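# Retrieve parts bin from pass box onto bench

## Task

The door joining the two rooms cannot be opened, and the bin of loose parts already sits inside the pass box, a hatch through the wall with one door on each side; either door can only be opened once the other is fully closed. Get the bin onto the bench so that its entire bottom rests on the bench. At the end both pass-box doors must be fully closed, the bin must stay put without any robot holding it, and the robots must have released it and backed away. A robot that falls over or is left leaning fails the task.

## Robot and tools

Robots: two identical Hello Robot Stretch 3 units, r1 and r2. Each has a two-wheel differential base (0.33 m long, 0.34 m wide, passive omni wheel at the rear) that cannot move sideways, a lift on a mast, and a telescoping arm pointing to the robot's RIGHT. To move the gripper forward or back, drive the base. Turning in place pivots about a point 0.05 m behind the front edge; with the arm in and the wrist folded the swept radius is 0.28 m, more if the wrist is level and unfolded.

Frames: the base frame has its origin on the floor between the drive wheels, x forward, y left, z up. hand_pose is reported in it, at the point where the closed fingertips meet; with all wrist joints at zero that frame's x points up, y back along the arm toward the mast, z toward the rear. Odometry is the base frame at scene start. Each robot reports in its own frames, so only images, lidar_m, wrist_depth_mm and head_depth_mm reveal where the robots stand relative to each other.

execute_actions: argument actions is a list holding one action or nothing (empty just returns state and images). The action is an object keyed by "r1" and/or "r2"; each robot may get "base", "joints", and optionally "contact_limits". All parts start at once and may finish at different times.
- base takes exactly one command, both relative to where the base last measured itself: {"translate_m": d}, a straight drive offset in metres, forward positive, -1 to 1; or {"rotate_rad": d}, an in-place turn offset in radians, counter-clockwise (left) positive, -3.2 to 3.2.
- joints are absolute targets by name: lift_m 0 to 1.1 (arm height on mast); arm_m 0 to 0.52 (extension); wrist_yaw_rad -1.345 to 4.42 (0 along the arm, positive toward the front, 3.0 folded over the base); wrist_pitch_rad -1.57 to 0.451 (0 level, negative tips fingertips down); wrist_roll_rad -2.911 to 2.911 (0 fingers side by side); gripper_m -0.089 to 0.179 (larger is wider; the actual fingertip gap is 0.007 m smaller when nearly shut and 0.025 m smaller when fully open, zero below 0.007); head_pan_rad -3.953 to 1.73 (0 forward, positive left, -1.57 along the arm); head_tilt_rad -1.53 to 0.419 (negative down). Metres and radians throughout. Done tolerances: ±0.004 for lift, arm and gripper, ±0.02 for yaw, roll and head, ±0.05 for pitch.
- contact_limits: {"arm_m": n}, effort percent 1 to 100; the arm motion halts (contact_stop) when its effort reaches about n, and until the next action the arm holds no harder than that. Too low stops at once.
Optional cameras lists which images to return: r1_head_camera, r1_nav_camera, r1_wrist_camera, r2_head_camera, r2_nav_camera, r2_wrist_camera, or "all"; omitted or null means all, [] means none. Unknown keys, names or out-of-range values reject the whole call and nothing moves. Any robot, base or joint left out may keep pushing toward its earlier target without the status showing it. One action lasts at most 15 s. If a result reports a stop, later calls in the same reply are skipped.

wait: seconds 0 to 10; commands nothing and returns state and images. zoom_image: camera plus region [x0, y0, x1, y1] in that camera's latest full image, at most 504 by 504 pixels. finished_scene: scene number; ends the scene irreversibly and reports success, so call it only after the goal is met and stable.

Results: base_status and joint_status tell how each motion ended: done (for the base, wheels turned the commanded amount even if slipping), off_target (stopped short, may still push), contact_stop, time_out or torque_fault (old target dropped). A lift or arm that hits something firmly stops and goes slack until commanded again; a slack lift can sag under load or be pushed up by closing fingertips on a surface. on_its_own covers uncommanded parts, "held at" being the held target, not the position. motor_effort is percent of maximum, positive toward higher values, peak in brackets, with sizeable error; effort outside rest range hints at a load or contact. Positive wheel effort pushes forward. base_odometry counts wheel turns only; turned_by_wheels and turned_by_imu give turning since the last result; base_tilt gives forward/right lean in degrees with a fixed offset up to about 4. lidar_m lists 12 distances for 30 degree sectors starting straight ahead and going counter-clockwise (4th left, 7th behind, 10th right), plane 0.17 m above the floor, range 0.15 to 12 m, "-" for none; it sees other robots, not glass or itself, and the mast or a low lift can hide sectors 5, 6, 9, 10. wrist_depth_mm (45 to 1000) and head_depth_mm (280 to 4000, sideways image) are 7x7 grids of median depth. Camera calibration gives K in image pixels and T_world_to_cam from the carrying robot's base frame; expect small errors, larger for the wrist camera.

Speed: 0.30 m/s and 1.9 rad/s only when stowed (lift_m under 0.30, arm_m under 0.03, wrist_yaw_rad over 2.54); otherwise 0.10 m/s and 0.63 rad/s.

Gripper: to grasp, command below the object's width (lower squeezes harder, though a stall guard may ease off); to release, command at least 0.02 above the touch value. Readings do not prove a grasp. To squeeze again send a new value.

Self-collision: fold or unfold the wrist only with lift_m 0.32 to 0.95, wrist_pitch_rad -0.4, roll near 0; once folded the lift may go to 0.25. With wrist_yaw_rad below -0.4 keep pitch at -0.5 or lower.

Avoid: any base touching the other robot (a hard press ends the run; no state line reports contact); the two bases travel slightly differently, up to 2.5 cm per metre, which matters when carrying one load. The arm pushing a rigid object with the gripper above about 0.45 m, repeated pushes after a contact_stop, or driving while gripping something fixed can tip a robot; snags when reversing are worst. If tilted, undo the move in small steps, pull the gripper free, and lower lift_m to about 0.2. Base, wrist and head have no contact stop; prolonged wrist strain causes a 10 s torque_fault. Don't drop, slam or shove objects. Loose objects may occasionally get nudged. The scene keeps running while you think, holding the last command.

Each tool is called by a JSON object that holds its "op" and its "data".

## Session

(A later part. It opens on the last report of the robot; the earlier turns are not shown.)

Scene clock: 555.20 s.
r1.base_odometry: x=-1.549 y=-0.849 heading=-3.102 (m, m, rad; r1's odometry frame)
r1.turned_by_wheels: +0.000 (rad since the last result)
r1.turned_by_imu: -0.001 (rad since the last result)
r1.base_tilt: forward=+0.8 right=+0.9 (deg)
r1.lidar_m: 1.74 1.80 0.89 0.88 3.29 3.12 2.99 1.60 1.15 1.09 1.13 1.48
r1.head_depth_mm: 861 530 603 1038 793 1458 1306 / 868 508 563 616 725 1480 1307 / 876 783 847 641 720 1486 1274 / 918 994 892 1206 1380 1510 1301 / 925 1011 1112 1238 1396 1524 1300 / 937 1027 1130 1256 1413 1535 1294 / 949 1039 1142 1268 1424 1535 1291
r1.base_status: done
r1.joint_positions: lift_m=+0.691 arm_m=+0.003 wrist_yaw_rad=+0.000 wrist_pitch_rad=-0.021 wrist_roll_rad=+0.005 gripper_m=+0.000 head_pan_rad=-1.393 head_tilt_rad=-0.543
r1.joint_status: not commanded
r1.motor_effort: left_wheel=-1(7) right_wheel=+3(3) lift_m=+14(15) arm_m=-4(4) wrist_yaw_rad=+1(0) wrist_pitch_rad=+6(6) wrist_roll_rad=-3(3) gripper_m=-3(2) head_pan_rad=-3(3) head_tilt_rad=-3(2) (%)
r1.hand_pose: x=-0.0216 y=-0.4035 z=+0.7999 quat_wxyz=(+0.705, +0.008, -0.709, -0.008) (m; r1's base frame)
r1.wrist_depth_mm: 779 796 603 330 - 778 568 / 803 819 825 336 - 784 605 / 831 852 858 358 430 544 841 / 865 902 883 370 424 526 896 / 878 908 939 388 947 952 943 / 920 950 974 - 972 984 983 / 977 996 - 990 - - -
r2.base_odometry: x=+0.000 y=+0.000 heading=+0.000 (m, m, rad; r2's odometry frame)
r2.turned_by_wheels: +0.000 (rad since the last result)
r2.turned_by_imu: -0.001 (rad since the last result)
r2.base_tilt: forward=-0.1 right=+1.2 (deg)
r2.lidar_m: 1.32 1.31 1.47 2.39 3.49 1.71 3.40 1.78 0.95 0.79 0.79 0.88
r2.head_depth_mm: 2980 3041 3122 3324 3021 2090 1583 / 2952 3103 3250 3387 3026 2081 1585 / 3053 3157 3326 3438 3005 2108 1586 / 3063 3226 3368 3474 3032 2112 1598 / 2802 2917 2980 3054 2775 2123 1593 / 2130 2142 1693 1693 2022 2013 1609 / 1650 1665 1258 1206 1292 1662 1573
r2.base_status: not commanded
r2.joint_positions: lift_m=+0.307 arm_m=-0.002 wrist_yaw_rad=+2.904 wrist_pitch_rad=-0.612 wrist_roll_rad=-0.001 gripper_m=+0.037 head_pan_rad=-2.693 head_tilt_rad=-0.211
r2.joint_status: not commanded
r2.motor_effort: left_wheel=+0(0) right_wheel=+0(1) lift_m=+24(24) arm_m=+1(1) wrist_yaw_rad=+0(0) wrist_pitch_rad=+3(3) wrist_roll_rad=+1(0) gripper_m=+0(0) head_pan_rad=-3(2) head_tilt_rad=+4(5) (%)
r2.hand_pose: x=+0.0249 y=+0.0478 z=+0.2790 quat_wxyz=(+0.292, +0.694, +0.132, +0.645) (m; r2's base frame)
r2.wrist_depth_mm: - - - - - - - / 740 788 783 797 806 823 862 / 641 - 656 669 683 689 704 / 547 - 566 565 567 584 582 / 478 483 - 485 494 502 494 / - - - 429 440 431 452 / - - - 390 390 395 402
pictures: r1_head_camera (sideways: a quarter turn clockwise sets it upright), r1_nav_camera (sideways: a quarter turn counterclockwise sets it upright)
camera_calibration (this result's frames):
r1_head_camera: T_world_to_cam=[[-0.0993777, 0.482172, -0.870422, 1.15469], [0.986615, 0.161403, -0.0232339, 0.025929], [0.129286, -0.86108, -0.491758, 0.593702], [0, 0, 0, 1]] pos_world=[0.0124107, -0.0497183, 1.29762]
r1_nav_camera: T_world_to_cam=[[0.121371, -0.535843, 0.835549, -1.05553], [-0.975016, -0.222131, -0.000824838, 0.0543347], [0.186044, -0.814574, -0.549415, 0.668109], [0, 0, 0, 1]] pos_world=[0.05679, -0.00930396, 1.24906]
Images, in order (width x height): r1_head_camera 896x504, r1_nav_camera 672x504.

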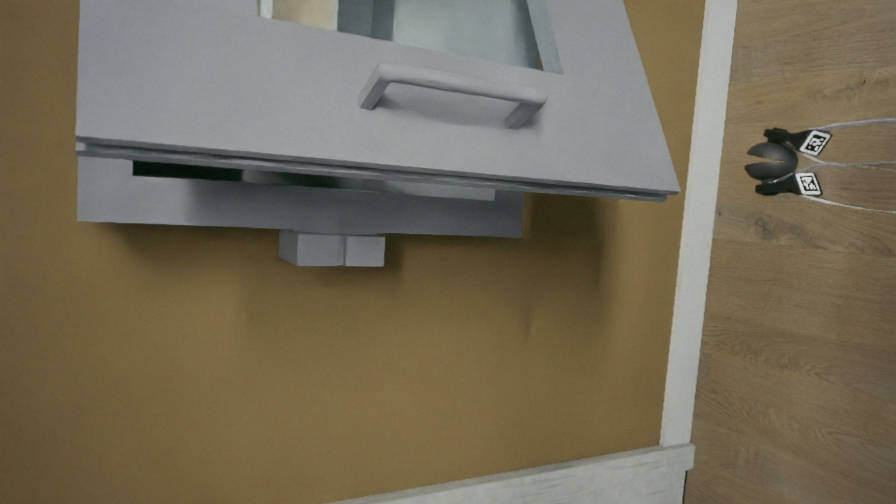

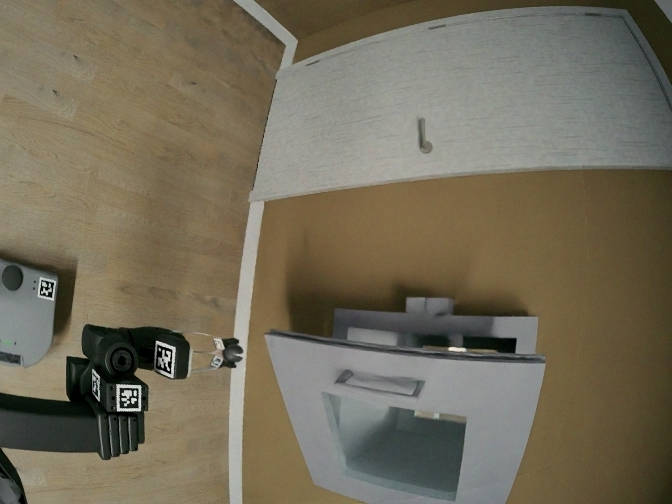

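{"op": "execute_actions", "data": {"actions": [{"r1":{"base":{"translate_m":-0.12}}}], "cameras": []}}

{"op": "execute_actions", "data": {"actions": [{"r1":{"joints":{"arm_m":0.42},"contact_limits":{"arm_m":25}}}], "cameras": ["r1_nav_camera","r1_head_camera"]}}

Scene clock: 562.87 s.
r1.base_odometry: x=-1.429 y=-0.844 heading=-3.102 (m, m, rad; r1's odometry frame)
r1.turned_by_wheels: +0.000 (rad since the last result)
r1.turned_by_imu: -0.001 (rad since the last result)
r1.base_tilt: forward=+0.8 right=+0.9 (deg)
r1.lidar_m: 1.86 1.92 0.92 1.28 0.88 3.00 2.88 1.61 1.15 1.10 1.13 1.48
r1.head_depth_mm: 864 599 1424 1139 873 1462 1308 / 873 572 3131 1141 824 1489 1306 / 879 549 609 700 776 1493 1272 / 885 526 578 634 726 1516 1303 / 911 992 883 1204 1380 1523 1305 / 945 1029 1130 1259 1416 1535 1298 / 948 1041 1149 1284 1446 1558 1294
r1.base_status: done
r1.joint_positions: lift_m=+0.691 arm_m=+0.003 wrist_yaw_rad=+0.000 wrist_pitch_rad=-0.021 wrist_roll_rad=+0.005 gripper_m=+0.000 head_pan_rad=-1.393 head_tilt_rad=-0.543
r1.joint_status: not commanded
r1.motor_effort: left_wheel=-1(7) right_wheel=+3(4) lift_m=+15(15) arm_m=-4(4) wrist_yaw_rad=+0(1) wrist_pitch_rad=+6(6) wrist_roll_rad=-3(3) gripper_m=-2(3) head_pan_rad=-3(2) head_tilt_rad=-2(3) (%)
r1.hand_pose: x=-0.0216 y=-0.4035 z=+0.7999 quat_wxyz=(+0.705, +0.008, -0.709, -0.008) (m; r1's base frame)
r1.wrist_depth_mm: 788 786 331 - - 561 830 / 838 838 348 - - 591 837 / 853 843 358 440 521 609 894 / 877 888 372 428 507 666 904 / 907 933 385 428 942 952 965 / 944 977 976 - 963 980 984 / 960 - 994 - - - -
r2.base_odometry: x=+0.000 y=+0.000 heading=+0.000 (m, m, rad; r2's odometry frame)
r2.turned_by_wheels: +0.000 (rad since the last result)
r2.turned_by_imu: -0.001 (rad since the last result)
r2.base_tilt: forward=+0.0 right=+1.1 (deg)
r2.lidar_m: 1.31 1.31 1.47 2.38 3.48 1.71 3.42 1.78 0.95 0.79 0.79 0.88
r2.head_depth_mm: 2962 3066 3159 3361 3034 2079 1584 / 2969 3099 3232 3395 2976 2074 1596 / 3119 3139 3315 3446 3047 2082 1590 / 3006 3194 3358 3502 3072 2088 1599 / 2785 3014 3028 3048 2857 2089 1611 / 2105 2150 1706 1699 2038 2038 1618 / 1645 1646 1254 1201 1283 1655 1573
r2.base_status: not commanded
r2.joint_positions: lift_m=+0.307 arm_m=-0.002 wrist_yaw_rad=+2.904 wrist_pitch_rad=-0.612 wrist_roll_rad=-0.001 gripper_m=+0.037 head_pan_rad=-2.693 head_tilt_rad=-0.211
r2.joint_status: not commanded
r2.motor_effort: left_wheel=+0(0) right_wheel=-1(0) lift_m=+24(24) arm_m=+0(0) wrist_yaw_rad=+0(0) wrist_pitch_rad=+3(3) wrist_roll_rad=+0(0) gripper_m=+0(0) head_pan_rad=-3(2) head_tilt_rad=+5(5) (%)
r2.hand_pose: x=+0.0249 y=+0.0478 z=+0.2790 quat_wxyz=(+0.292, +0.694, +0.132, +0.645) (m; r2's base frame)
r2.wrist_depth_mm: - - - - - - - / 738 800 784 788 814 842 833 / 631 - 651 673 688 671 687 / 541 - 556 557 566 579 579 / 485 488 - 485 493 497 503 / - - - 428 434 445 442 / - - - 392 391 395 395
pictures: none
No camera images: the call's "cameras" was empty. Leave "cameras" out to get every camera's image.

Scene clock: 567.37 s.
r1.base_odometry: x=-1.429 y=-0.844 heading=-3.102 (m, m, rad; r1's odometry frame)
r1.turned_by_wheels: +0.000 (rad since the last result)
r1.turned_by_imu: +0.000 (rad since the last result)
r1.base_tilt: forward=+0.8 right=+0.9 (deg)
r1.lidar_m: 1.86 1.91 0.92 1.28 0.88 3.00 2.88 1.61 1.15 1.10 1.13 1.49
r1.head_depth_mm: 860 737 1425 1141 1290 - - / 869 744 3091 1134 - 1492 1306 / 878 750 1480 1132 1363 1492 1298 / 889 754 820 934 1377 1516 1304 / 912 780 858 1201 1403 1525 1296 / 939 1028 1132 1265 1430 1538 1292 / 950 1036 1149 1281 1453 1554 1292
r1.base_status: not commanded
r1.joint_positions: lift_m=+0.691 arm_m=+0.420 wrist_yaw_rad=+0.002 wrist_pitch_rad=-0.022 wrist_roll_rad=+0.005 gripper_m=+0.000 head_pan_rad=-1.393 head_tilt_rad=-0.545
r1.joint_status: all done
r1.motor_effort: left_wheel=+0(5) right_wheel=+1(6) lift_m=+15(15) arm_m=+3(10) wrist_yaw_rad=-2(8) wrist_pitch_rad=+6(9) wrist_roll_rad=-3(3) gripper_m=-2(3) head_pan_rad=-2(3) head_tilt_rad=-2(1) (%)
r1.contact_limits: arm_m 25 (drawing in: default 25, maximum 41; extending or still: default 33, maximum 55)
r1.hand_pose: x=-0.0210 y=-0.8203 z=+0.7998 quat_wxyz=(+0.705, +0.009, -0.709, -0.007) (m; r1's base frame)
r1.wrist_depth_mm: 165 188 711 - - 548 367 / 170 185 707 - - 555 374 / 176 182 693 794 801 561 358 / 183 186 189 192 195 197 200 / 189 192 195 195 202 205 208 / 196 199 203 - 210 213 217 / 206 208 212 215 218 225 227
r2.base_odometry: x=+0.000 y=+0.000 heading=+0.000 (m, m, rad; r2's odometry frame)
r2.turned_by_wheels: +0.000 (rad since the last result)
r2.turned_by_imu: -0.001 (rad since the last result)
r2.base_tilt: forward=-0.2 right=+1.0 (deg)
r2.lidar_m: 1.32 1.31 1.47 2.39 3.49 1.70 3.41 1.79 0.95 0.79 0.79 0.89
r2.head_depth_mm: 2958 3056 3215 3312 2995 2104 1590 / 2982 3105 3198 3399 2992 2108 1578 / 3054 3142 3317 3420 3077 2090 1595 / 2961 3179 3293 3521 3063 2112 1595 / 2809 2995 3013 3026 2789 2096 1614 / 2103 2146 1688 1707 2045 2037 1607 / 1625 1633 1267 1204 1282 1662 1556
r2.base_status: not commanded
r2.joint_positions: lift_m=+0.307 arm_m=-0.002 wrist_yaw_rad=+2.904 wrist_pitch_rad=-0.612 wrist_roll_rad=-0.001 gripper_m=+0.037 head_pan_rad=-2.693 head_tilt_rad=-0.211
r2.joint_status: not commanded
r2.motor_effort: left_wheel=+0(1) right_wheel=+0(2) lift_m=+24(24) arm_m=+1(1) wrist_yaw_rad=+0(0) wrist_pitch_rad=+3(3) wrist_roll_rad=+0(0) gripper_m=+0(0) head_pan_rad=-2(2) head_tilt_rad=+5(4) (%)
r2.hand_pose: x=+0.0249 y=+0.0478 z=+0.2790 quat_wxyz=(+0.292, +0.694, +0.132, +0.645) (m; r2's base frame)
r2.wrist_depth_mm: - - - - - - - / 738 811 791 781 816 826 860 / 633 - 656 683 669 682 696 / 548 - 567 557 570 573 579 / 483 494 - 485 498 495 496 / - - - 425 432 444 446 / - - - 392 388 395 396
pictures: r1_head_camera (sideways: a quarter turn clockwise sets it upright), r1_nav_camera (sideways: a quarter turn counterclockwise sets it upright)
camera_calibration (this result's frames):
r1_head_camera: T_world_to_cam=[[-0.0994948, 0.483261, -0.869804, 1.15388], [0.986635, 0.161277, -0.0232535, 0.0259543], [0.129042, -0.860493, -0.492849, 0.595122], [0, 0, 0, 1]] pos_world=[0.0124019, -0.049714, 1.29756]
r1_nav_camera: T_world_to_cam=[[0.121471, -0.536892, 0.83486, -1.05463], [-0.975051, -0.221977, -0.000882693, 0.0544103], [0.185794, -0.813925, -0.550461, 0.66947], [0, 0, 0, 1]] pos_world=[0.0567768, -0.00924673, 1.24904]
Images, in order (width x height): r1_head_camera 896x504, r1_nav_camera 672x504.

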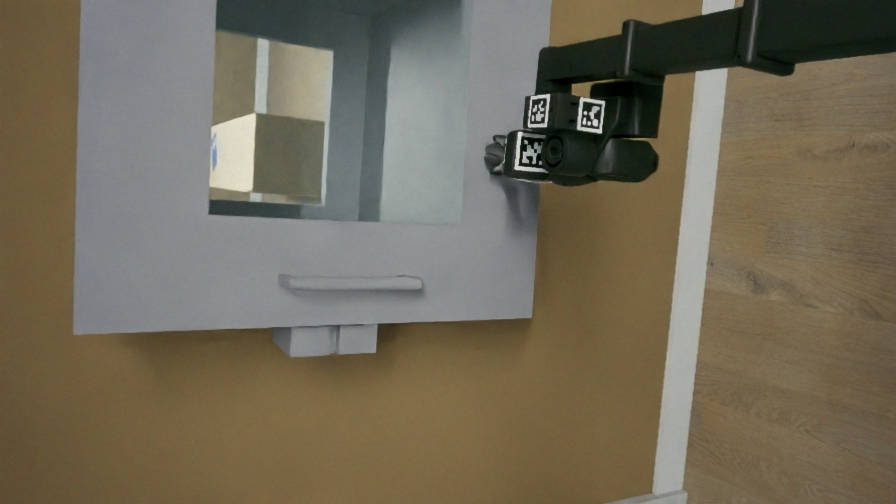

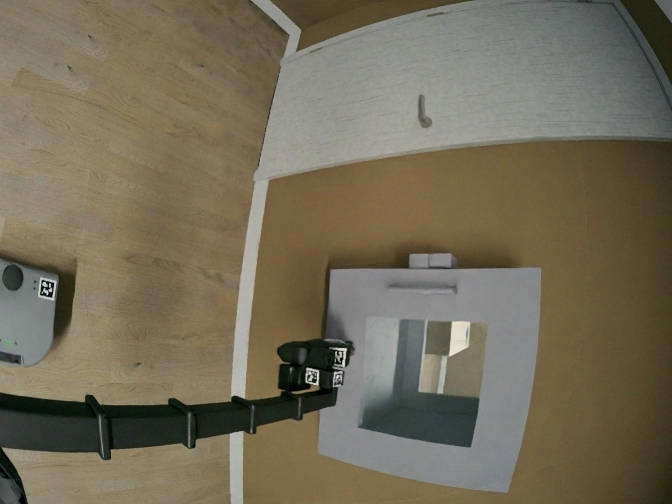

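Nearly shut apparently; nudge gently.

{"op": "execute_actions", "data": {"actions": [{"r1":{"joints":{"arm_m":0.46},"contact_limits":{"arm_m":15}}}], "cameras": []}}

{"op": "execute_actions", "data": {"actions": [{"r1":{"joints":{"arm_m":0.0}}}], "cameras": ["r1_head_camera"]}}

Scene clock: 572.73 s.
r1.base_odometry: x=-1.429 y=-0.844 heading=-3.102 (m, m, rad; r1's odometry frame)
r1.turned_by_wheels: +0.000 (rad since the last result)
r1.turned_by_imu: -0.001 (rad since the last result)
r1.base_tilt: forward=+0.9 right=+0.9 (deg)
r1.lidar_m: 1.86 1.92 0.92 1.28 0.88 3.00 2.89 1.61 1.15 1.10 1.13 1.49
r1.head_depth_mm: 862 746 1432 1140 1292 - - / 871 757 3122 1136 - 1489 1306 / 878 765 1484 1133 1364 1488 1298 / 890 774 838 955 1372 1519 1299 / 910 803 875 1208 1399 1523 1297 / 943 1029 1130 1268 1425 1538 1297 / 948 1040 1151 1286 1445 1566 1290
r1.base_status: not commanded
r1.joint_positions: lift_m=+0.691 arm_m=+0.448 wrist_yaw_rad=+0.002 wrist_pitch_rad=-0.023 wrist_roll_rad=+0.005 gripper_m=+0.000 head_pan_rad=-1.393 head_tilt_rad=-0.545
r1.joint_status: arm_m contact_stop (moved +0.028 of +0.040)
r1.on_its_own: arm_m is slack since a contact_stop, until your next command for it (your +0.460 is given up)
r1.motor_effort: left_wheel=+0(3) right_wheel=+1(5) lift_m=+15(15) arm_m=+0(17) wrist_yaw_rad=-1(4) wrist_pitch_rad=+7(9) wrist_roll_rad=-3(3) gripper_m=-2(3) head_pan_rad=-2(2) head_tilt_rad=-3(1) (%)
r1.contact_limits: arm_m 15 (drawing in: default 25, maximum 41; extending or still: default 33, maximum 55)
r1.hand_pose: x=-0.0211 y=-0.8485 z=+0.7995 quat_wxyz=(+0.705, +0.009, -0.709, -0.008) (m; r1's base frame)
r1.wrist_depth_mm: 156 342 691 - - 549 368 / 161 189 724 - - 555 370 / 167 187 693 767 766 561 373 / 173 175 178 178 178 179 179 / 179 181 182 180 183 185 185 / 188 189 190 - 191 193 194 / 196 197 197 199 200 201 201
r2.base_odometry: x=+0.000 y=+0.000 heading=+0.000 (m, m, rad; r2's odometry frame)
r2.turned_by_wheels: +0.000 (rad since the last result)
r2.turned_by_imu: -0.001 (rad since the last result)
r2.base_tilt: forward=-0.1 right=+1.0 (deg)
r2.lidar_m: 1.32 1.31 1.47 2.39 3.48 1.70 3.39 1.78 0.95 0.79 0.79 0.88
r2.head_depth_mm: 2928 3089 3177 3333 3009 2061 1588 / 2988 3173 3183 3371 3012 2094 1582 / 3050 3205 3335 3501 3073 2110 1588 / 3046 3262 3349 3576 3084 2100 1593 / 2860 2930 2983 3001 2803 2095 1613 / 2118 2148 1697 1705 2038 2012 1599 / 1631 1634 1254 1201 1292 1653 1546
r2.base_status: not commanded
r2.joint_positions: lift_m=+0.307 arm_m=-0.002 wrist_yaw_rad=+2.904 wrist_pitch_rad=-0.612 wrist_roll_rad=-0.001 gripper_m=+0.037 head_pan_rad=-2.693 head_tilt_rad=-0.211
r2.joint_status: not commanded
r2.motor_effort: left_wheel=+0(0) right_wheel=-1(0) lift_m=+24(24) arm_m=+0(2) wrist_yaw_rad=+0(0) wrist_pitch_rad=+3(4) wrist_roll_rad=+0(1) gripper_m=-1(0) head_pan_rad=-3(2) head_tilt_rad=+5(5) (%)
r2.hand_pose: x=+0.0249 y=+0.0478 z=+0.2790 quat_wxyz=(+0.292, +0.694, +0.132, +0.645) (m; r2's base frame)
r2.wrist_depth_mm: - - - - - - - / 745 780 763 812 797 829 863 / 630 - 647 681 672 687 691 / 540 - 563 563 573 575 586 / 475 497 - 495 491 502 512 / - - - 419 438 439 446 / - - - 392 390 396 400
pictures: none
No camera images: the call's "cameras" was empty. Leave "cameras" out to get every camera's image.

not run: a stop came earlier in this reply.

{"op": "execute_actions", "data": {"actions": [{"r1":{"joints":{"arm_m":0.0}}}], "cameras": ["r1_head_camera"]}}

Scene clock: 579.10 s.
r1.base_odometry: x=-1.429 y=-0.844 heading=-3.102 (m, m, rad; r1's odometry frame)
r1.turned_by_wheels: +0.000 (rad since the last result)
r1.turned_by_imu: +0.000 (rad since the last result)
r1.base_tilt: forward=+0.9 right=+0.9 (deg)
r1.lidar_m: 1.86 1.92 0.92 1.28 0.88 3.01 2.88 1.61 1.15 1.10 1.13 1.49
r1.head_depth_mm: 861 747 1428 1142 1316 1463 1310 / 869 755 3135 1131 1332 1484 1307 / 880 766 1490 983 1354 1499 1267 / 888 774 839 950 1380 1512 1303 / 911 803 877 1204 1402 1518 1289 / 941 1030 1134 1262 1432 1531 1296 / 947 1044 1147 1283 1455 1553 1293
r1.base_status: not commanded
r1.joint_positions: lift_m=+0.691 arm_m=+0.003 wrist_yaw_rad=+0.001 wrist_pitch_rad=-0.022 wrist_roll_rad=+0.005 gripper_m=+0.000 head_pan_rad=-1.393 head_tilt_rad=-0.545
r1.joint_status: all done
joint sent to its limit — the command would take r1.arm_m past its lower limit, so that joint was sent only as far as its limit.
r1.motor_effort: left_wheel=+0(0) right_wheel=+2(1) lift_m=+15(15) arm_m=-3(4) wrist_yaw_rad=-1(2) wrist_pitch_rad=+7(7) wrist_roll_rad=-3(3) gripper_m=-2(2) head_pan_rad=-3(3) head_tilt_rad=-2(1) (%)
r1.hand_pose: x=-0.0213 y=-0.4035 z=+0.7998 quat_wxyz=(+0.705, +0.008, -0.709, -0.008) (m; r1's base frame)
r1.wrist_depth_mm: 796 785 578 - - 583 813 / 805 823 590 - - 613 843 / 845 872 618 622 631 622 900 / 881 865 646 646 646 893 924 / 904 931 967 913 952 956 945 / 939 940 974 - 988 994 - / 977 998 - - - - -
r2.base_odometry: x=+0.000 y=+0.000 heading=+0.000 (m, m, rad; r2's odometry frame)
r2.turned_by_wheels: +0.000 (rad since the last result)
r2.turned_by_imu: -0.002 (rad since the last result)
r2.base_tilt: forward=-0.2 right=+1.1 (deg)
r2.lidar_m: 1.31 1.31 1.47 2.40 3.49 1.71 3.39 1.79 0.95 0.79 0.79 0.88
r2.head_depth_mm: 2924 3029 3146 3385 2963 2087 1577 / 3013 3093 3208 3349 3048 2075 1586 / 3006 3167 3354 3431 3070 2095 1594 / 3076 3198 3346 3490 3071 2093 1592 / 2788 3005 2987 3080 2814 2103 1611 / 2115 2140 1715 1707 2019 2038 1605 / 1648 1647 1266 1203 1292 1651 1556
r2.base_status: not commanded
r2.joint_positions: lift_m=+0.307 arm_m=-0.002 wrist_yaw_rad=+2.904 wrist_pitch_rad=-0.612 wrist_roll_rad=-0.001 gripper_m=+0.037 head_pan_rad=-2.693 head_tilt_rad=-0.211
r2.joint_status: not commanded
r2.motor_effort: left_wheel=+0(0) right_wheel=+0(1) lift_m=+24(24) arm_m=+0(1) wrist_yaw_rad=+0(0) wrist_pitch_rad=+3(3) wrist_roll_rad=+0(0) gripper_m=+0(0) head_pan_rad=-2(2) head_tilt_rad=+4(5) (%)
r2.hand_pose: x=+0.0249 y=+0.0478 z=+0.2790 quat_wxyz=(+0.292, +0.694, +0.132, +0.645) (m; r2's base frame)
r2.wrist_depth_mm: - - - - - - - / 747 797 789 799 812 807 840 / 638 - 647 669 654 680 676 / 535 - 563 567 556 574 581 / 480 498 - 494 488 495 507 / - - - 433 443 444 440 / - - - 391 392 396 395
pictures: r1_head_camera (sideways: a quarter turn clockwise sets it upright)
camera_calibration (this result's frames):
r1_head_camera: T_world_to_cam=[[-0.0994963, 0.483287, -0.86979, 1.15386], [0.986636, 0.161272, -0.0232539, 0.0259549], [0.129034, -0.860479, -0.492875, 0.595156], [0, 0, 0, 1]] pos_world=[0.0124016, -0.0497139, 1.29756]
Images, in order (width x height): r1_head_camera 896x504.

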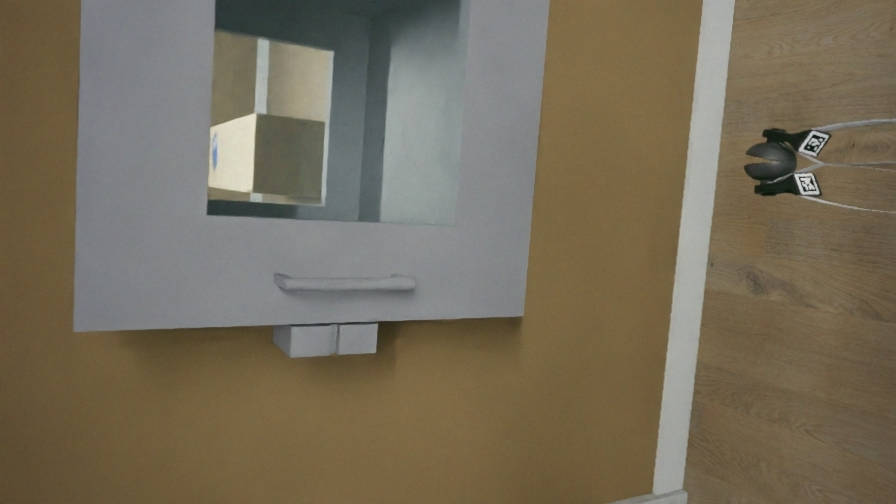

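Shut against a firm stop, blocks aligned.

{"op": "finished_scene", "data": {"scene": 2}}

The scene is finished: the task was done.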